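# Set the full canister upright on the plate

## Task

Put the single full canister upright on the plate, keep all the other canisters upright on the table, and make sure the result stays in place without the robot holding anything.

## Robot and tools

Robot: one seven-joint Kinova Gen3 arm carrying a Robotiq 2F-85 two-finger gripper. There is only one arm, so every motion command is a single row. The joint ranges in rad, from base outward, are: waist and both roll joints plus wrist roll -6.283 to 6.283, shoulder -2.250 to 2.250, elbow -2.580 to 2.580, wrist pitch -2.100 to 2.100. Load limits are 49.6 N m for the first four joints and 31.2 N m for the three wrist joints, and a carried object's weight adds to them.

Frames: results report the hand in the scene frame. Its origin sits on the table surface straight under the arm base, +z is up, and +y points left when facing along +x. The base may be slightly tilted. The gripper has its own axes: +z runs out along the fingers, and y is the line the pads close along. end_effector_position is the spot midway between the pads when closed. Closed fingertips stick out about 19 mm past it, open ones about 6 mm. Closing also pushes the tips roughly 13 mm farther from the wrist, so leave that gap above the table or plate.

execute_actions(actions): a list of actions. Each action is a table of at most 15 rows, and each row lasts one control step of 1/30 s. If there are fewer than 15 rows, the last row is held until 15 steps are done. A row has 9 numbers, each from -1 to 1: dx, dy, dz, rx, ry, rz, position, force_limit, speed. The first six are an offset, not a pose: a displacement in the gripper's own axes from where the gripper was measured when that action began. Every row is counted from that same starting point, not from the row before. For the first action in a call, the start is the last pose reported in a result. Scale: 1.0 equals 0.6 m of travel or 180 degrees. rx, ry, rz form one rotation vector. Each step, the commanded pose is clipped to at most 70 mm and 16 degrees away from the measured pose, and afterward the arm goes no further than the last clipped pose, so big offsets need follow-up actions. The position number is absolute: +1 is open at 85 mm, about -0.8 puts the pads together, and -1 closes until something blocks it. force_limit sets pad pressure (roughly 20 N at -1, 128 N at 0, 235 N at +1 on a 40 mm object closed slowly). speed sets finger speed (about 20, 85 and 150 mm/s at -1, 0, +1). Faster closing adds a few newtons. Optionally, 7 more numbers from 0 to 1 scale each joint's stiffness, in Joint positions order; they persist until changed. Calling with an empty list only returns state and images.

move(target, speed, blocking): target is one row in the same layout, again an offset in gripper axes measured from the pose in the latest result that shows one. The hand travels a straight path toward it. speed is the top speed in m/s, from 0.002 to 0.5, default 0.25; rotation is capped at twice that value in rad/s. Paths last 0.5 to 10 s and are cut off at 10 s. Finger numbers are applied at the start. The path does not slow for obstacles. Faster moves, or targets set deeper past a contact, hit and press harder. With blocking=false the result comes after 0.5 s while the arm keeps going; you must then use wait or stop before sending anything else. The result includes a move: line giving the outcome (done, off_target, moving, held, fault), the distance to target, and limits: paced means the sent pose was clipped, held means a safety check blocked some steps, after which the arm may surge past the requested speed.

wait(seconds): 0 to 10 s, holding the last command; it returns early if a running move finishes. stop(): brakes a running move; the fingers still carry on. zoom_image(camera, region): camera is cam_high, cam_low or cam_wrist; region is [x0, y0, x1, y1] in pixels of that camera's 504x504 image, top-left origin, up to 504 by 504. read_manual(section): returns only licence texts ("licences"). finished_scene(scene): closes the current scene by number once the robot has settled; this is final and reports success.

Result lines: end_effector_position (m) and end_effector_quat_wxyz in the scene frame, which may drift from truth at long reach. Hand target is where the controller is currently heading. A pose unreachable line means the clearance check, which treats any mount under the base as arm, altered or blocked the command. object_status: 0 moving, 1 blocked while opening, 2 blocked while closing (a grip), 3 reached the requested position or pads met. Any new position value resets it to 0 for a moment. To confirm a grip, send -1, keep it, and look for 2. Stopped fingers ignore new force_limit or speed until the position value changes by at least 0.01; to loosen a grip, open first. position_measured is in counts: 3 open, about 78 at 60 mm, 130 at 40 mm, 180 at 20 mm, 230 pads together. Joint torques are offset and noisy readings.

Hazards: a joint reaching its load limit causes a torque fault that freezes the arm for 10 s and drops the rest of the call. Holding loads heats motors; MOTOR HOT appears at 60 °C, and at 75 °C an OVER-TEMPERATURE FAULT lets the arm sag. Occasional outside tugs or pushes can disturb held or loose objects. Never let anything leave the table, and avoid drops, slips, slams, hard collisions and heavy pushing. The canister must end upright on the plate and released, with the others still upright.

Each tool is called after "Request:" as a command line: name --argument value for each argument, lists and objects as JSON in quotes; but a table of rows of numbers goes row by row, as --pt "numbers of a row", without its own name.

## Session

Request:
execute_actions --actions '[]'

Scene clock: 0.00 s.
end_effector_position=(+0.4164, +0.3906, +0.2393) position_measured=3 object_status=3 end_effector_quat_wxyz=(+0.088, -0.472, +0.870, +0.113)
Joint positions: [-0.921  0.475 -0.085  1.491 -0.066  0.911  1.82 ]
Joint velocities: [-0.001  0.001 -0.002  0.    -0.001 -0.     0.001]
Joint torques (N m, as the joint torque sensors report them, + toward a larger angle): no reading
Hand target: +0.416, +0.391, +0.239; +0.088, -0.472, +0.870, +0.113
Joint stiffness scale: [1. 1. 1. 1. 1. 1. 1.]

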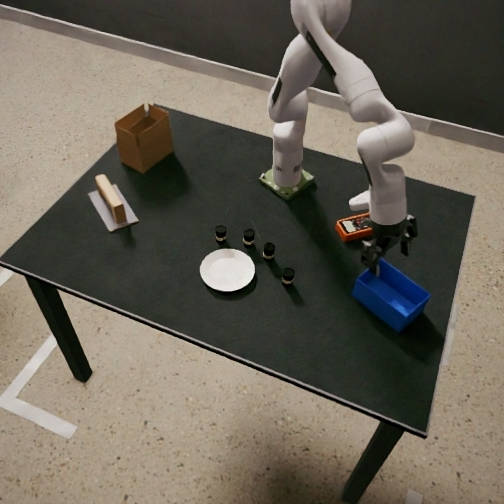

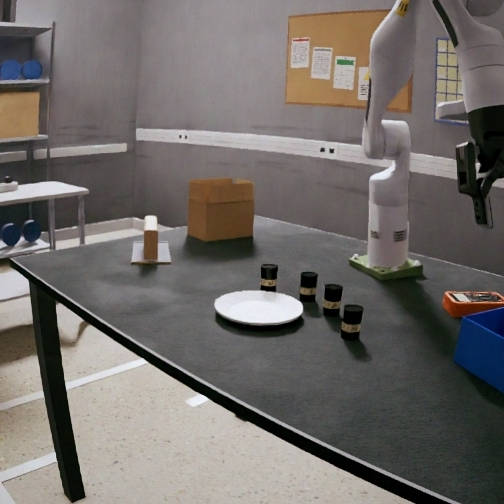

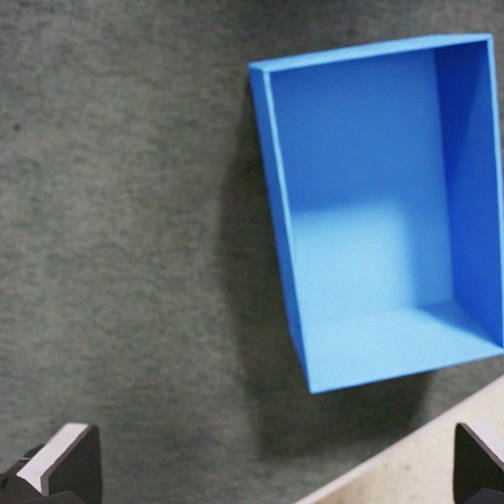

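Request:
move --target '[0.295,-0.172,-0.257,0.0368,0.084,0,1,-0.5,0]'

Request:
move --target '[0,0,0,0,0,-0.185,1,-0.5,0]' --speed 0.4

Scene clock: 10.60 s.
end_effector_position=(+0.4008, +0.1564, +0.3273) position_measured=3 object_status=3 end_effector_quat_wxyz=(+0.001, -0.475, +0.880, +0.004)
Joint positions: [-0.77   0.198  0.063  1.549  0.045  1.341  2.044]
Joint velocities: [ 0.003 -0.006  0.     0.     0.001  0.002  0.001]
Joint torques (N m, as the joint torque sensors report them, + toward a larger angle): [ -0.28 -14.3   -0.89  -8.53   0.03   0.3   -0.29]
Hand target: +0.401, +0.151, +0.329; +0.000, -0.477, +0.879, -0.001
Off the commanded pose: 0.006 m, 1 deg.
Joint stiffness scale: [1. 1. 1. 1. 1. 1. 1.]
move: off_target

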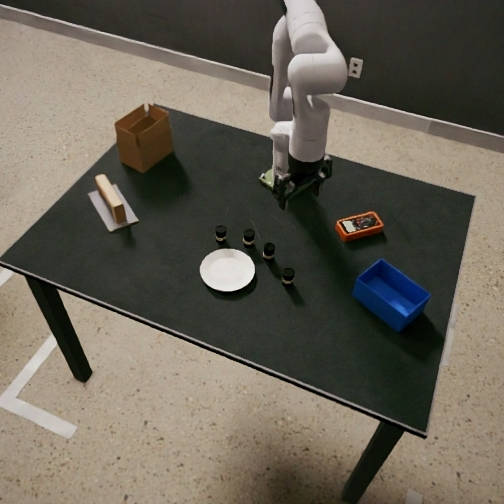

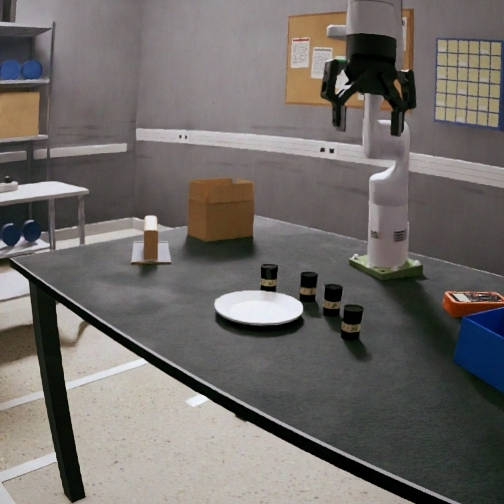

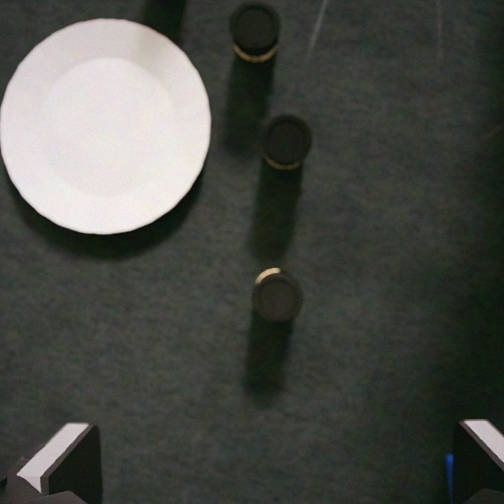

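Scene clock: 11.77 s.
end_effector_position=(+0.3992, +0.1591, +0.3272) position_measured=3 object_status=3 end_effector_quat_wxyz=(-0.003, +0.705, -0.710, -0.006)
Joint positions: [-0.738  0.198  0.019  1.549  0.048  1.341  2.607]
Joint velocities: [-0.001 -0.     0.001 -0.    -0.     0.002  0.003]
Joint torques (N m, as the joint torque sensors report them, + toward a larger angle): [ -0.51 -14.88  -0.97  -8.69   0.01   0.47  -0.01]
Hand target: +0.401, +0.156, +0.327; -0.002, +0.707, -0.707, -0.003
Off the commanded pose: 0.003 m, 1 deg.
Joint stiffness scale: [1. 1. 1. 1. 1. 1. 1.]
move: done

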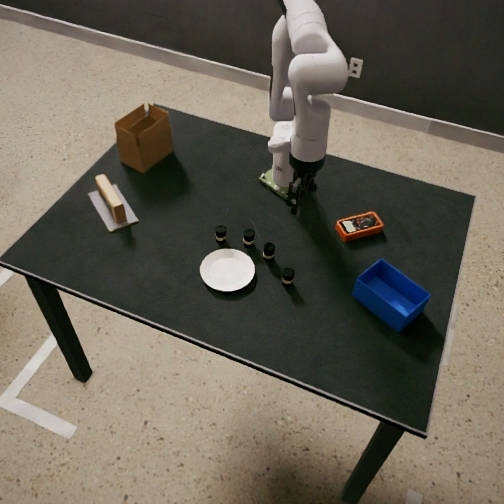

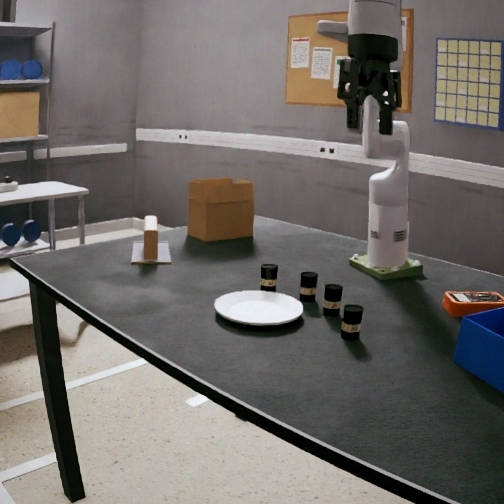

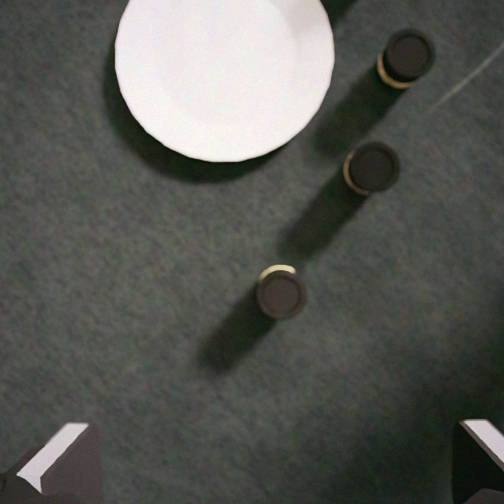

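Request:
move --target '[0,0,0.36,0,0,0,1,-0.5,0]'

Request:
wait --seconds 1

Scene clock: 17.00 s.
end_effector_position=(+0.3973, +0.1637, +0.1140) position_measured=3 object_status=3 end_effector_quat_wxyz=(-0.004, +0.705, -0.709, -0.008)
Joint positions: [-0.722  0.47   0.033  1.924  0.048  0.693  2.607]
Joint velocities: [0.    0.006 0.002 0.    0.001 0.001 0.001]
Joint torques (N m, as the joint torque sensors report them, + toward a larger angle): [ -0.57 -17.08  -0.62  -5.63  -0.05   0.37  -0.26]
Hand target: +0.398, +0.162, +0.111; -0.003, +0.705, -0.709, -0.006
Off the commanded pose: 0.003 m, 0 deg.
Joint stiffness scale: [1. 1. 1. 1. 1. 1. 1.]
move: done

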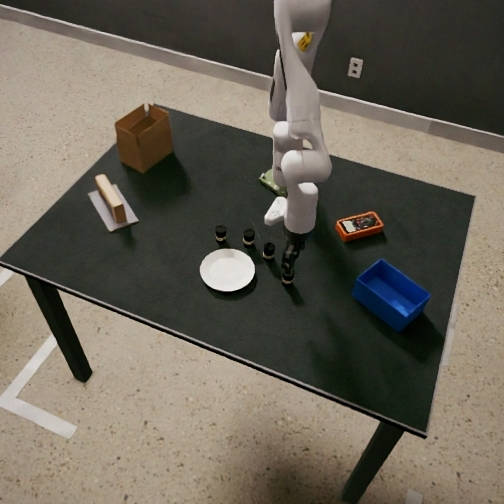

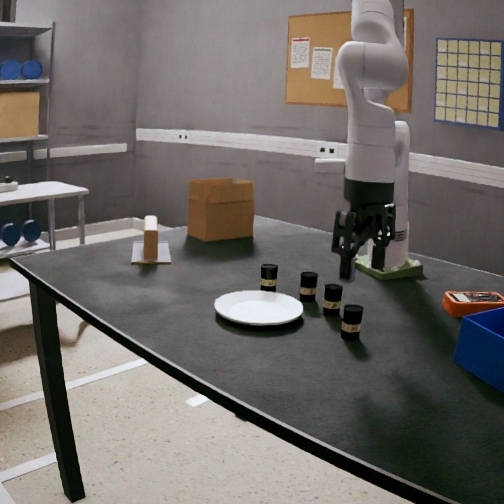

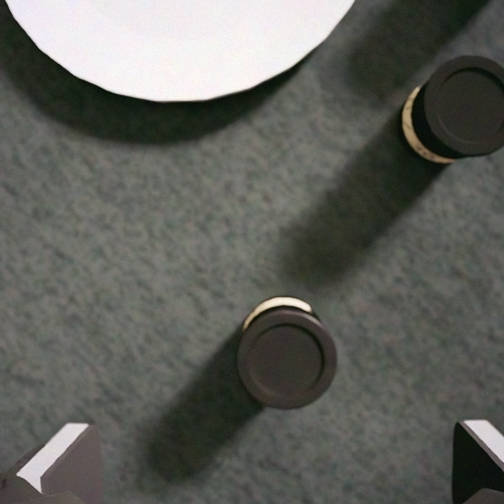

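Scene clock: 18.00 s.
end_effector_position=(+0.3972, +0.1637, +0.1137) position_measured=3 object_status=3 end_effector_quat_wxyz=(-0.004, +0.705, -0.709, -0.008)
Joint positions: [-0.722  0.47   0.033  1.924  0.048  0.693  2.607]
Joint velocities: [-0.     0.    -0.001  0.001  0.    -0.    -0.001]
Joint torques (N m, as the joint torque sensors report them, + toward a larger angle): [ -0.6  -17.    -0.85  -5.51   0.09   0.42  -0.32]
Hand target: +0.398, +0.162, +0.111; -0.003, +0.705, -0.709, -0.006
Off the commanded pose: 0.003 m, 0 deg.
Joint stiffness scale: [1. 1. 1. 1. 1. 1. 1.]
wait: 1.00 s; at rest by 0.17 s

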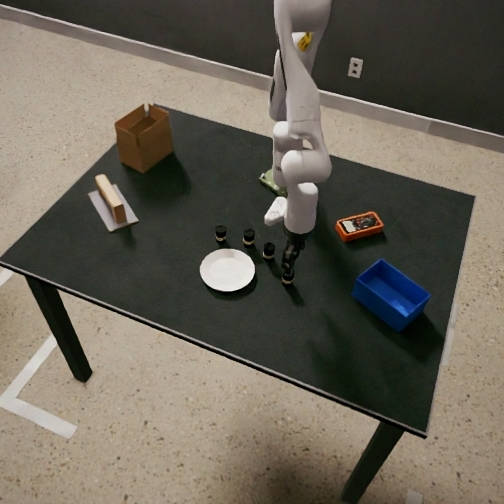

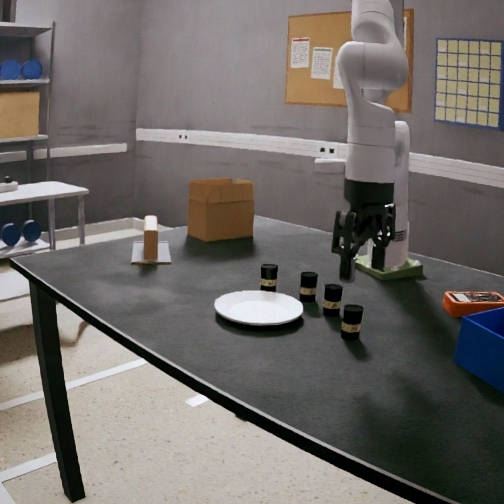

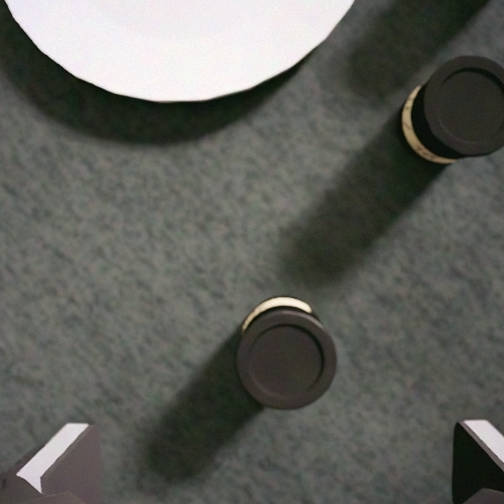

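Request:
move --target '[0.014,0.004,0.13,0,0,0,1,-0.5,0]' --speed 0.12

Request:
move --target '[0,0,0,0,0,0,-1,-0.5,0]'

Request:
move --target '[0,0,-0.03,0,0,0,-1,-0.5,0]' --speed 0.05

Request:
wait --seconds 1

Scene clock: 22.37 s.
end_effector_position=(+0.3940, +0.1592, +0.0382) position_measured=3 object_status=3 end_effector_quat_wxyz=(-0.004, +0.701, -0.714, -0.010)
Joint positions: [-0.701  0.626  0.033  1.991  0.048  0.469  2.607]
Joint velocities: [ 0.     0.006 -0.001  0.     0.001 -0.    -0.   ]
Joint torques (N m, as the joint torque sensors report them, + toward a larger angle): [ -0.7  -18.07  -0.52  -3.73   0.05   0.41  -0.22]
Hand target: +0.394, +0.157, +0.036; -0.004, +0.705, -0.709, -0.008
Off the commanded pose: 0.004 m, 1 deg.
Joint stiffness scale: [1. 1. 1. 1. 1. 1. 1.]
move: off_target

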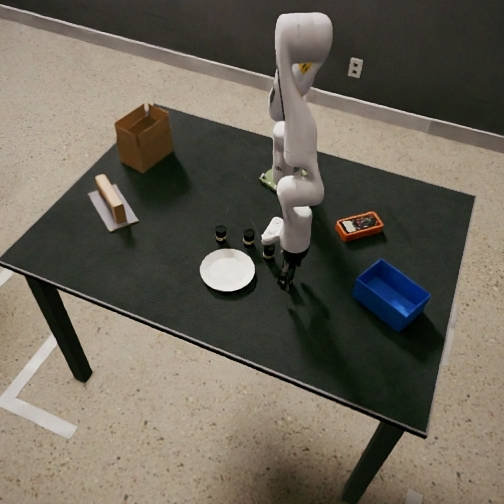

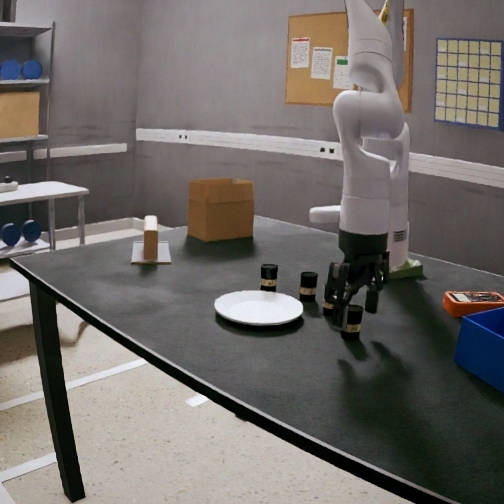

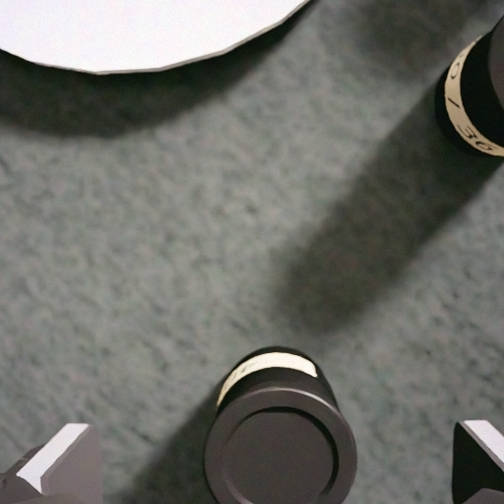

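Scene clock: 23.30 s.
end_effector_position=(+0.3940, +0.1592, +0.0382) position_measured=153 object_status=2 end_effector_quat_wxyz=(-0.004, +0.701, -0.714, -0.010)
Joint positions: [-0.701  0.626  0.033  1.991  0.048  0.469  2.607]
Joint velocities: [-0.     0.001  0.001  0.     0.    -0.001 -0.   ]
Joint torques (N m, as the joint torque sensors report them, + toward a larger angle): [ -0.39 -15.41  -0.41  -3.55   0.03  -0.17  -0.32]
Hand target: +0.394, +0.159, +0.038; -0.004, +0.701, -0.714, -0.010
Off the commanded pose: 0.000 m, 0 deg.
Joint stiffness scale: [1. 1. 1. 1. 1. 1. 1.]
move: done

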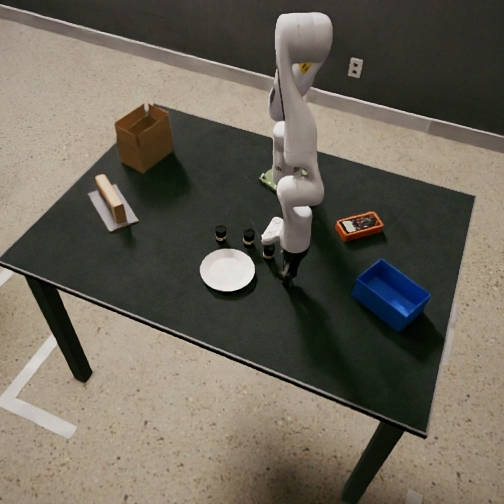

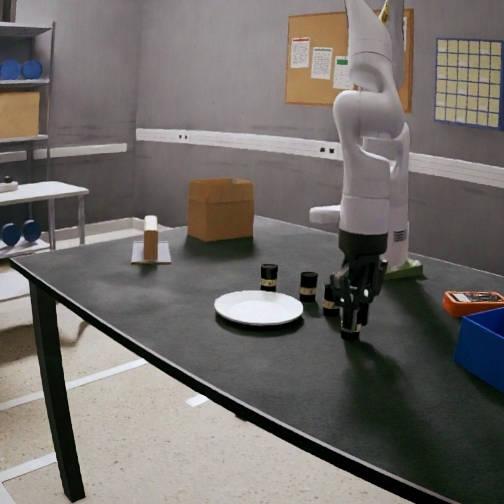

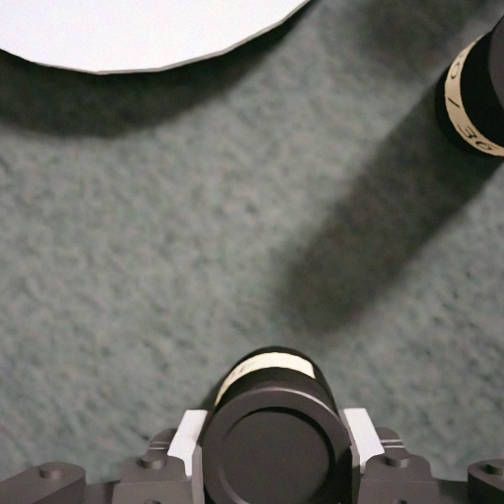

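Scene clock: 24.10 s.
end_effector_position=(+0.3936, +0.1575, +0.0536) position_measured=153 object_status=2 end_effector_quat_wxyz=(-0.004, +0.700, -0.714, -0.009)
Joint positions: [-0.701  0.589  0.033  1.988  0.048  0.51   2.607]
Joint velocities: [-0.    -0.005  0.001 -0.    -0.001  0.001  0.001]
Joint torques (N m, as the joint torque sensors report them, + toward a larger angle): [ -0.64 -17.55  -0.57  -4.16  -0.05   0.41  -0.23]
Hand target: +0.394, +0.159, +0.056; -0.004, +0.701, -0.714, -0.010
Off the commanded pose: 0.003 m, 0 deg.
Joint stiffness scale: [1. 1. 1. 1. 1. 1. 1.]
move: done

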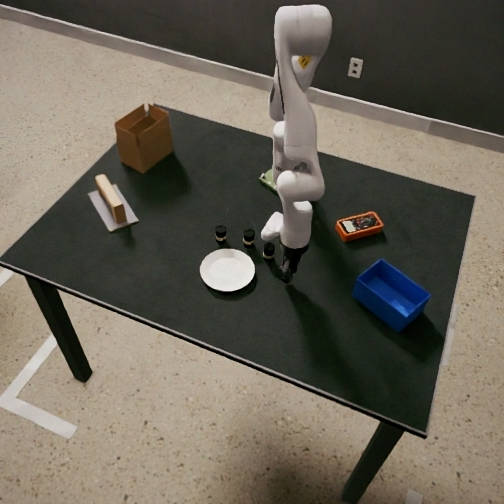

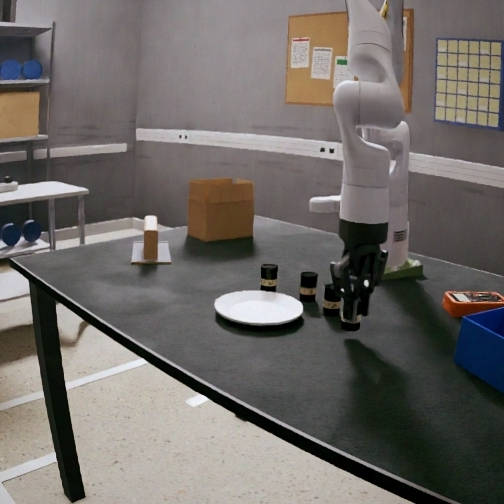

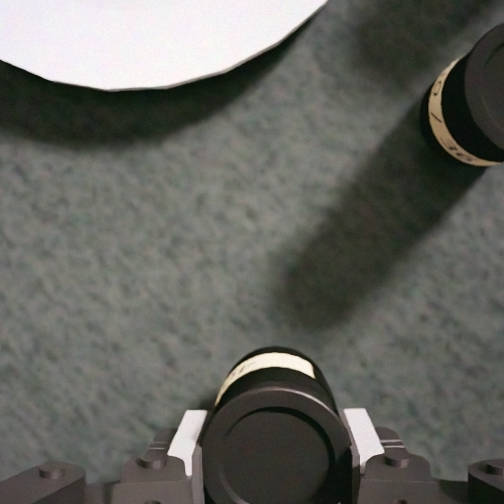

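Scene clock: 25.10 s.
end_effector_position=(+0.3937, +0.1576, +0.0539) position_measured=153 object_status=2 end_effector_quat_wxyz=(-0.004, +0.700, -0.714, -0.009)
Joint positions: [-0.701  0.588  0.033  1.988  0.048  0.51   2.607]
Joint velocities: [-0.    -0.    -0.     0.    -0.002  0.001  0.001]
Joint torques (N m, as the joint torque sensors report them, + toward a larger angle): [ -0.65 -17.9   -0.61  -4.18   0.06   0.31  -0.26]
Hand target: +0.394, +0.159, +0.056; -0.004, +0.701, -0.714, -0.010
Off the commanded pose: 0.003 m, 0 deg.
Joint stiffness scale: [1. 1. 1. 1. 1. 1. 1.]
wait: 1.00 s; at rest by 0.17 s

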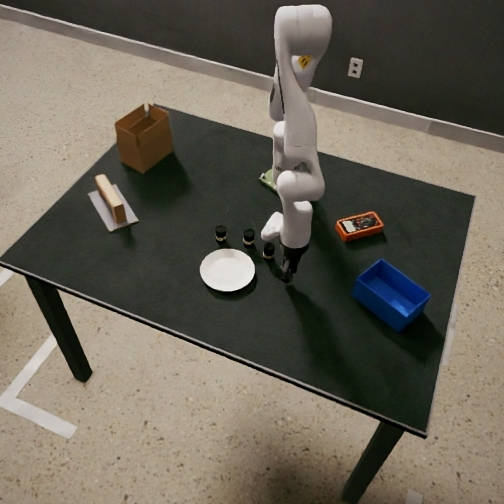

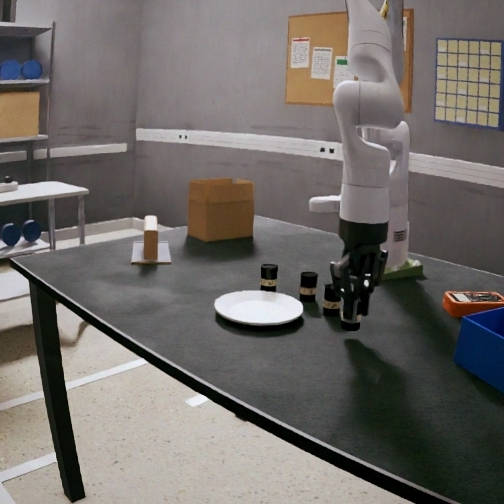

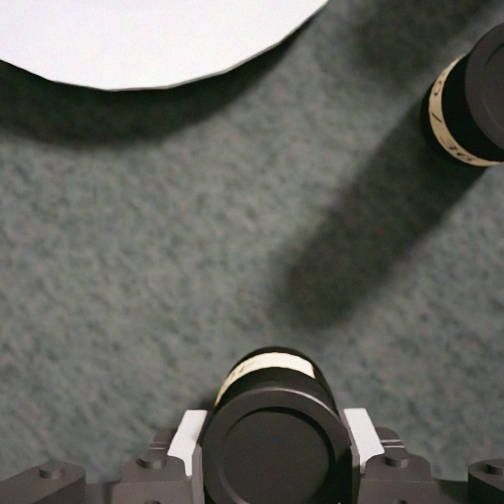

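Seems empty (expected ≈ -17.8). Checking labels.

Request:
zoom_image --camera "cam_low" --region '[240,250,380,350]'

Request:
move --target '[0,0,0.029,0,0,0,-1,-0.5,0]' --speed 0.04

Request:
move --target '[0,0,0,0,0,0,1,-0.5,0]'

Request:
move --target '[0,0,-0.08,0,0,0,1,-0.5,0]' --speed 0.15

Request:
move --target '[0.142,0.1,0,0,0,0,1,-0.5,0]' --speed 0.15

Region (240, 250, 380, 350) of cam_low's 504x504 image, scaled by 3.600, with more detail than that image has; it fills the top 360 rows of this view, and the rest is white.

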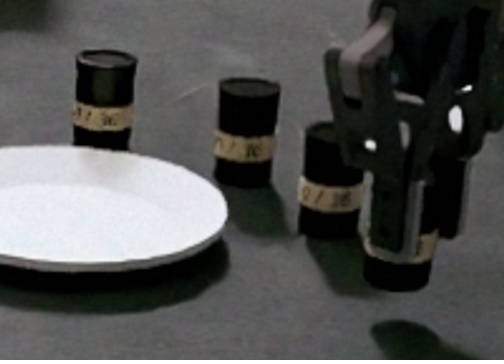

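Scene clock: 33.03 s.
end_effector_position=(+0.3948, +0.1580, +0.0389) position_measured=153 object_status=2 end_effector_quat_wxyz=(-0.004, +0.700, -0.714, -0.009)
Joint positions: [-0.699  0.624  0.034  1.991  0.048  0.471  2.607]
Joint velocities: [ 0.001  0.006  0.001  0.    -0.001 -0.     0.002]
Joint torques (N m, as the joint torque sensors report them, + toward a larger angle): [ -0.72 -18.23  -0.49  -3.93  -0.03   0.22  -0.29]
Hand target: +0.394, +0.158, +0.037; -0.004, +0.700, -0.714, -0.009
Off the commanded pose: 0.003 m, 0 deg.
Joint stiffness scale: [1. 1. 1. 1. 1. 1. 1.]
move: done

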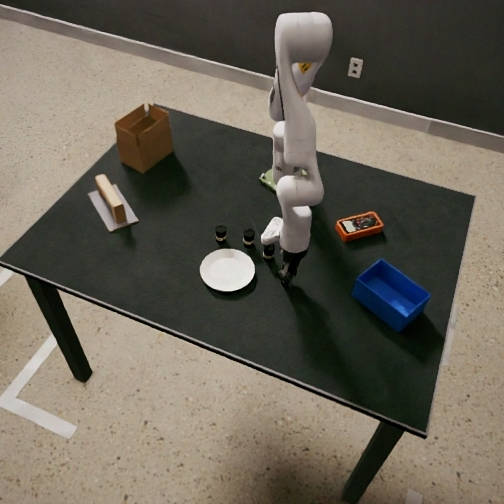

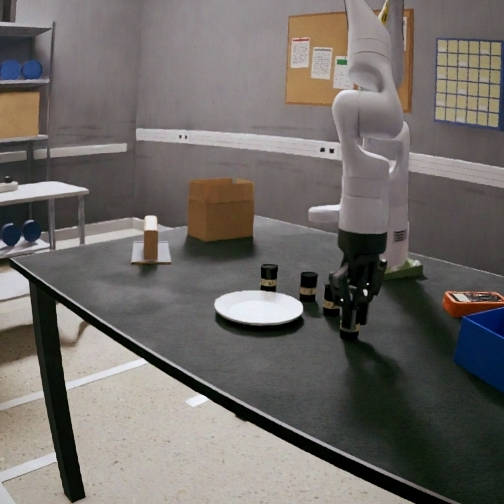

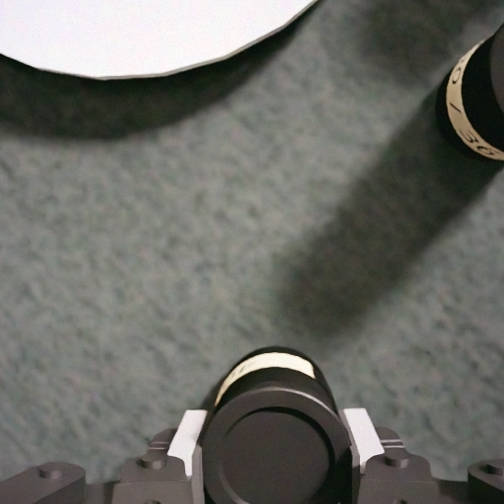

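Scene clock: 34.07 s.
end_effector_position=(+0.3948, +0.1580, +0.0389) position_measured=3 object_status=0 end_effector_quat_wxyz=(-0.004, +0.700, -0.714, -0.009)
Joint positions: [-0.699  0.624  0.034  1.991  0.048  0.471  2.607]
Joint velocities: [ 0.    -0.001  0.002 -0.     0.    -0.002 -0.001]
Joint torques (N m, as the joint torque sensors report them, + toward a larger angle): [ -0.59 -17.88  -0.65  -3.66   0.05   0.42  -0.33]
Hand target: +0.395, +0.158, +0.039; -0.004, +0.700, -0.714, -0.009
Off the commanded pose: 0.000 m, 0 deg.
Joint stiffness scale: [1. 1. 1. 1. 1. 1. 1.]
move: done

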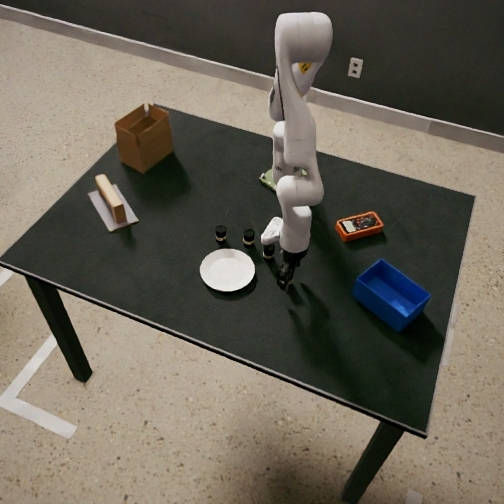

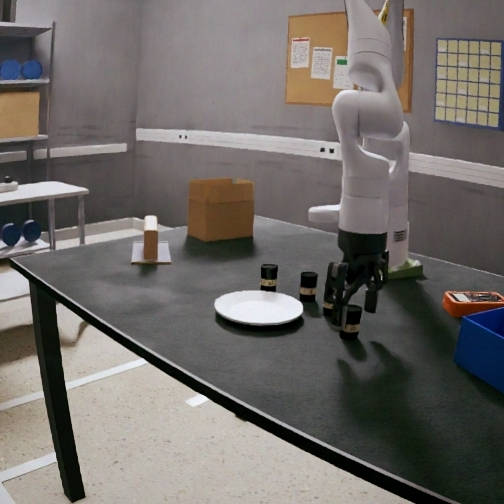

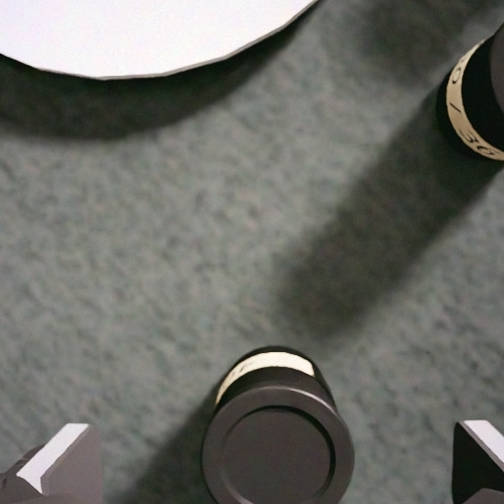

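Scene clock: 34.97 s.
end_effector_position=(+0.3954, +0.1546, +0.0842) position_measured=3 object_status=3 end_effector_quat_wxyz=(-0.004, +0.698, -0.716, -0.008)
Joint positions: [-0.7    0.521  0.034  1.967  0.048  0.598  2.607]
Joint velocities: [-0.001 -0.005 -0.001  0.    -0.     0.001  0.   ]
Joint torques (N m, as the joint torque sensors report them, + toward a larger angle): [ -0.61 -16.96  -0.7   -4.78   0.05   0.31  -0.25]
Hand target: +0.395, +0.157, +0.087; -0.004, +0.700, -0.715, -0.009
Off the commanded pose: 0.004 m, 0 deg.
Joint stiffness scale: [1. 1. 1. 1. 1. 1. 1.]
move: off_target

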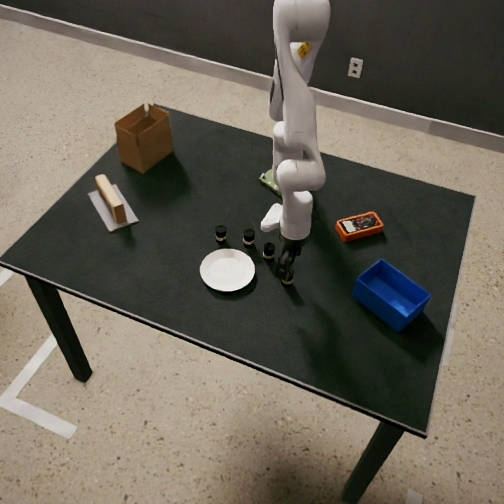

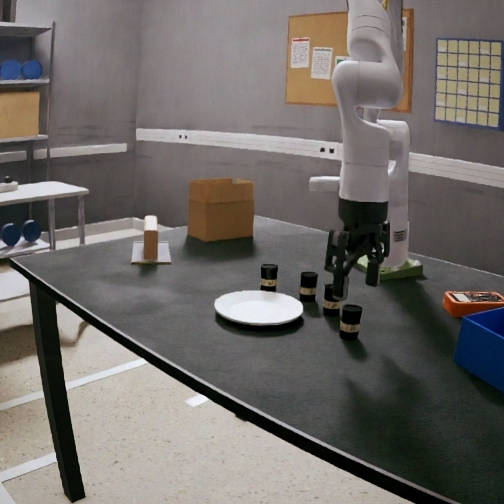

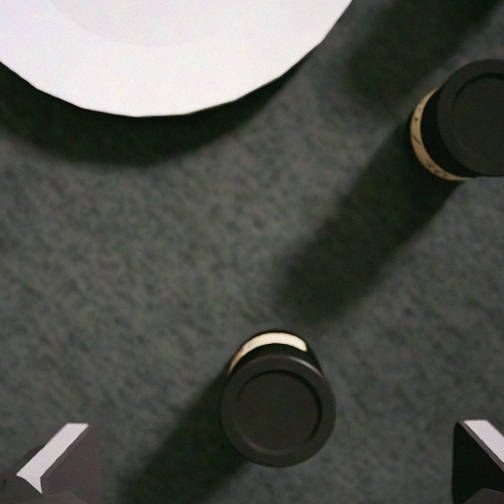

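Scene clock: 36.20 s.
end_effector_position=(+0.3322, +0.0715, +0.0827) position_measured=3 object_status=3 end_effector_quat_wxyz=(+0.000, +0.695, -0.719, -0.010)
Joint positions: [-0.558  0.402  0.036  2.238  0.048  0.449  2.74 ]
Joint velocities: [ 0.008 -0.003 -0.     0.    -0.     0.    -0.001]
Joint torques (N m, as the joint torque sensors report them, + toward a larger angle): [ -0.21 -13.91  -0.71  -3.44   0.06   0.43  -0.29]
Hand target: +0.333, +0.071, +0.083; -0.003, +0.698, -0.716, -0.008
Off the commanded pose: 0.001 m, 1 deg.
Joint stiffness scale: [1. 1. 1. 1. 1. 1. 1.]
move: done

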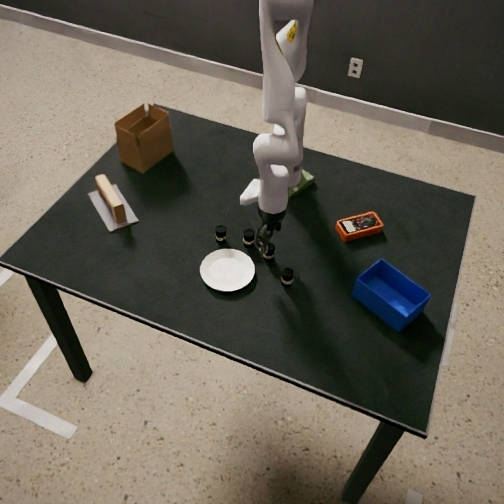

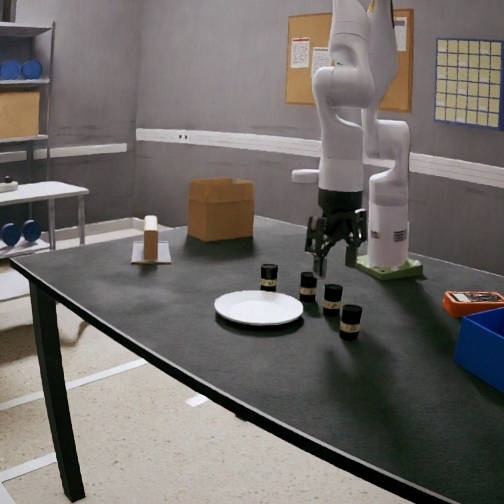

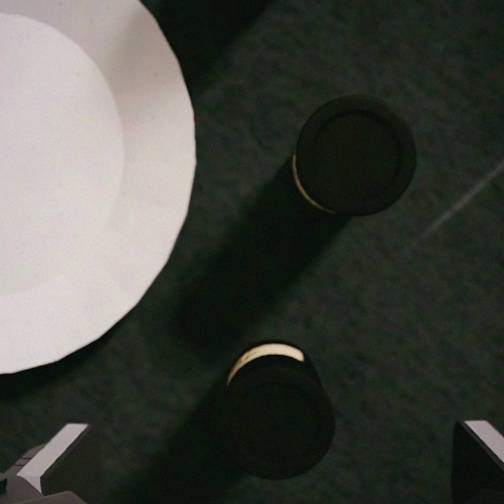

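Request:
move --target '[0,0,0.078,0,0,0,0.4,-0.7,0]' --speed 0.1

Request:
wait --seconds 1

Request:
move --target '[0,0,0,0,0,0,-1,-0.7,0]'

Request:
move --target '[0,0,-0.012,0,0,0,-1,-0.7,0]' --speed 0.03

Request:
wait --seconds 1

Scene clock: 41.57 s.
end_effector_position=(+0.3322, +0.0740, +0.0378) position_measured=78 object_status=3 end_effector_quat_wxyz=(-0.001, +0.696, -0.718, -0.011)
Joint positions: [-0.557  0.532  0.038  2.266  0.048  0.29   2.74 ]
Joint velocities: [-0.002  0.007 -0.001  0.    -0.    -0.001  0.001]
Joint torques (N m, as the joint torque sensors report them, + toward a larger angle): [ -0.35 -14.88  -0.54  -2.06  -0.11   0.26  -0.29]
Hand target: +0.331, +0.072, +0.036; +0.000, +0.695, -0.719, -0.010
Off the commanded pose: 0.003 m, 0 deg.
Joint stiffness scale: [1. 1. 1. 1. 1. 1. 1.]
move: done

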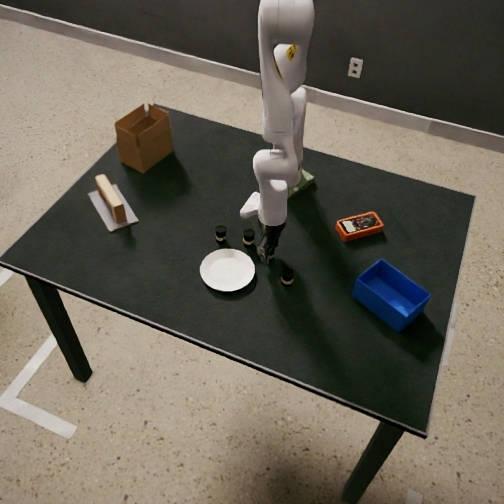

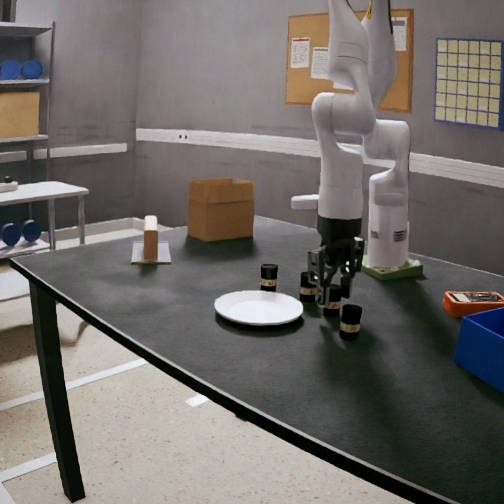

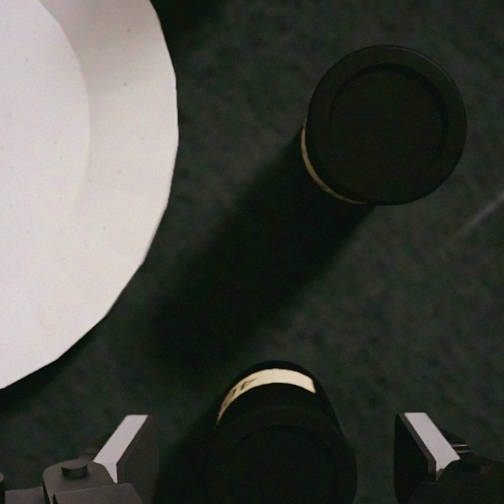

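Scene clock: 42.57 s.
end_effector_position=(+0.3320, +0.0739, +0.0376) position_measured=78 object_status=3 end_effector_quat_wxyz=(-0.000, +0.696, -0.718, -0.011)
Joint positions: [-0.557  0.533  0.038  2.266  0.048  0.29   2.74 ]
Joint velocities: [ 0.    -0.001 -0.     0.    -0.    -0.001 -0.   ]
Joint torques (N m, as the joint torque sensors report them, + toward a larger angle): [ -0.28 -15.01  -0.53  -2.     0.03   0.44  -0.19]
Hand target: +0.331, +0.072, +0.036; +0.000, +0.695, -0.719, -0.010
Off the commanded pose: 0.002 m, 0 deg.
Joint stiffness scale: [1. 1. 1. 1. 1. 1. 1.]
wait: 1.00 s; at rest by 0.17 s

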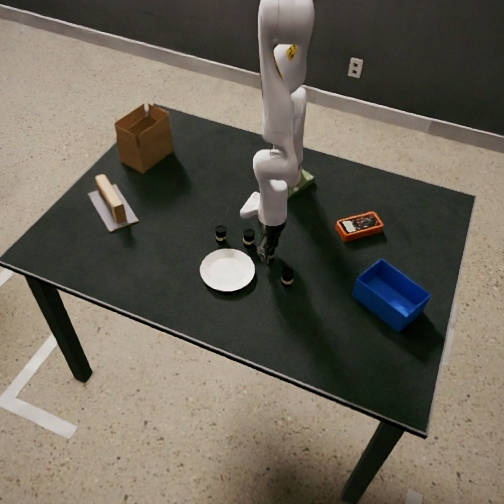

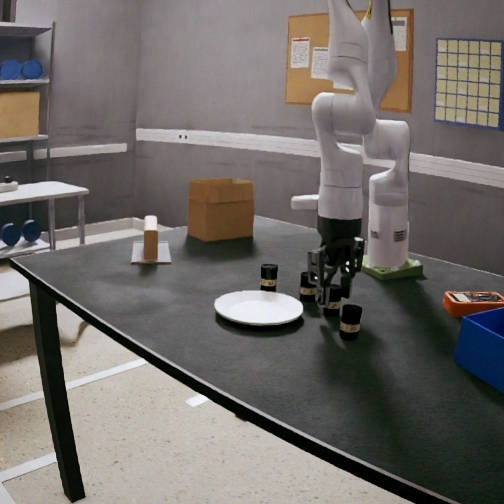

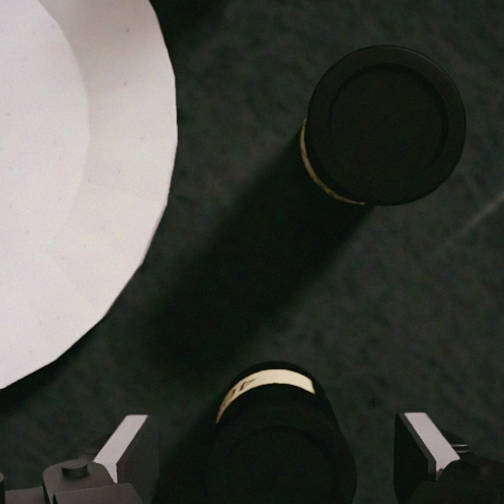

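Scene clock: 43.17 s.
end_effector_position=(+0.3321, +0.0739, +0.0376) position_measured=153 object_status=2 end_effector_quat_wxyz=(-0.000, +0.696, -0.718, -0.011)
Joint positions: [-0.557  0.533  0.038  2.266  0.048  0.29   2.74 ]
Joint velocities: [-0.001  0.     0.001 -0.    -0.001  0.001 -0.002]
Joint torques (N m, as the joint torque sensors report them, + toward a larger angle): [ -0.38 -12.24  -0.7   -1.45  -0.13   0.36  -0.24]
Hand target: +0.332, +0.074, +0.038; -0.000, +0.696, -0.718, -0.011
Off the commanded pose: 0.000 m, 0 deg.
Joint stiffness scale: [1. 1. 1. 1. 1. 1. 1.]
move: done

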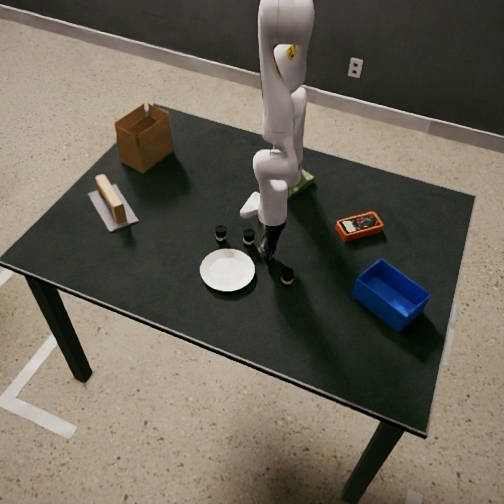

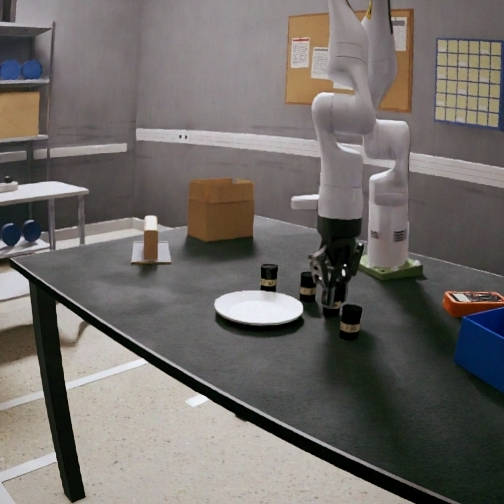

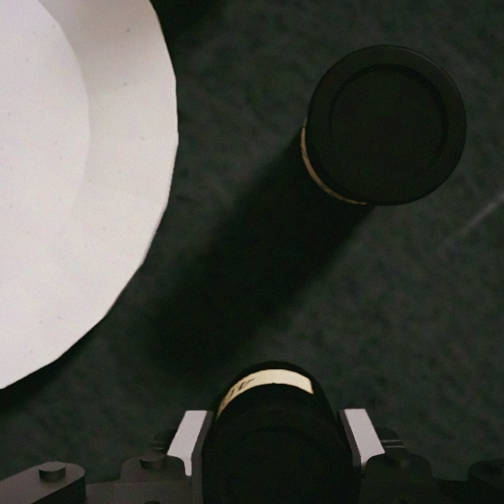

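Scene clock: 43.87 s.
end_effector_position=(+0.3315, +0.0733, +0.0430) position_measured=153 object_status=2 end_effector_quat_wxyz=(-0.000, +0.695, -0.719, -0.011)
Joint positions: [-0.557  0.516  0.038  2.266  0.048  0.307  2.74 ]
Joint velocities: [-0.    -0.007 -0.002 -0.    -0.    -0.    -0.001]
Joint torques (N m, as the joint torque sensors report them, + toward a larger angle): [ -0.34 -14.61  -0.64  -2.31   0.     0.29  -0.31]
Hand target: +0.332, +0.074, +0.045; -0.000, +0.696, -0.718, -0.011
Off the commanded pose: 0.002 m, 0 deg.
Joint stiffness scale: [1. 1. 1. 1. 1. 1. 1.]
move: done

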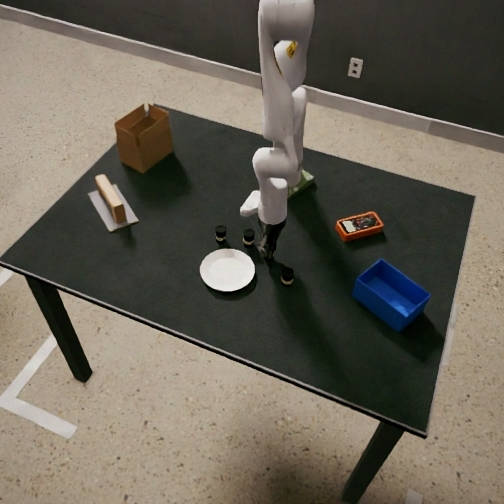

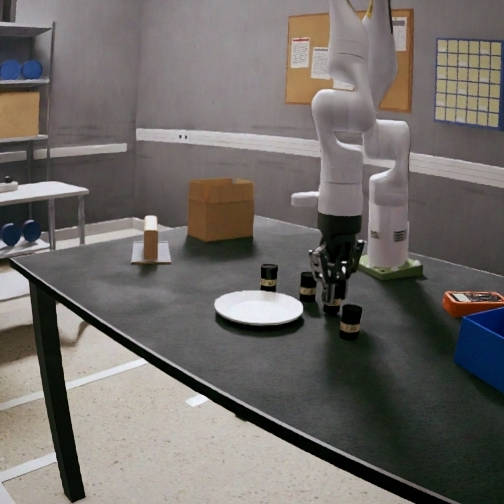

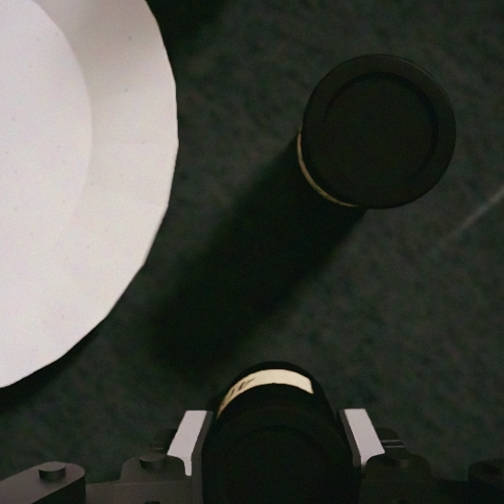

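Scene clock: 44.87 s.
end_effector_position=(+0.3316, +0.0734, +0.0432) position_measured=153 object_status=2 end_effector_quat_wxyz=(-0.001, +0.695, -0.719, -0.011)
Joint positions: [-0.557  0.515  0.038  2.266  0.048  0.307  2.74 ]
Joint velocities: [ 0.001 -0.001 -0.001  0.     0.    -0.     0.   ]
Joint torques (N m, as the joint torque sensors report them, + toward a larger angle): [ -0.19 -14.83  -0.59  -2.31  -0.02   0.4   -0.27]
Hand target: +0.332, +0.074, +0.045; -0.000, +0.696, -0.718, -0.011
Off the commanded pose: 0.002 m, 0 deg.
Joint stiffness scale: [1. 1. 1. 1. 1. 1. 1.]
wait: 1.00 s; at rest by 0.17 s

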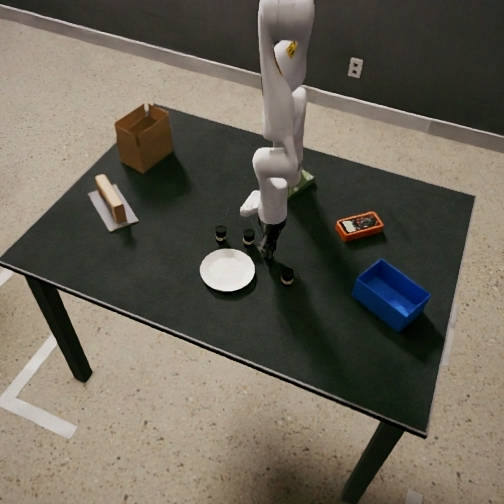

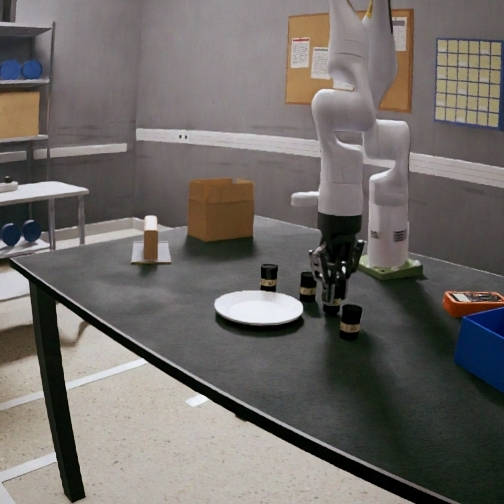

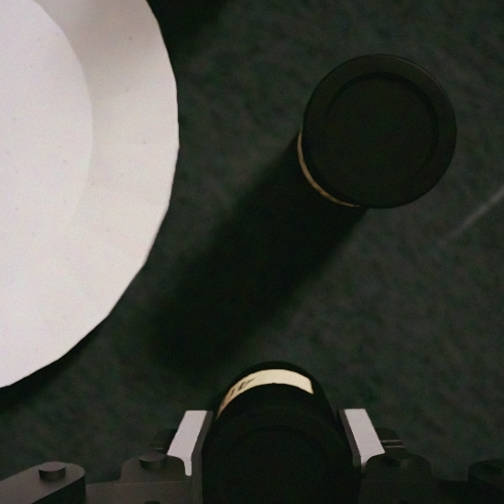

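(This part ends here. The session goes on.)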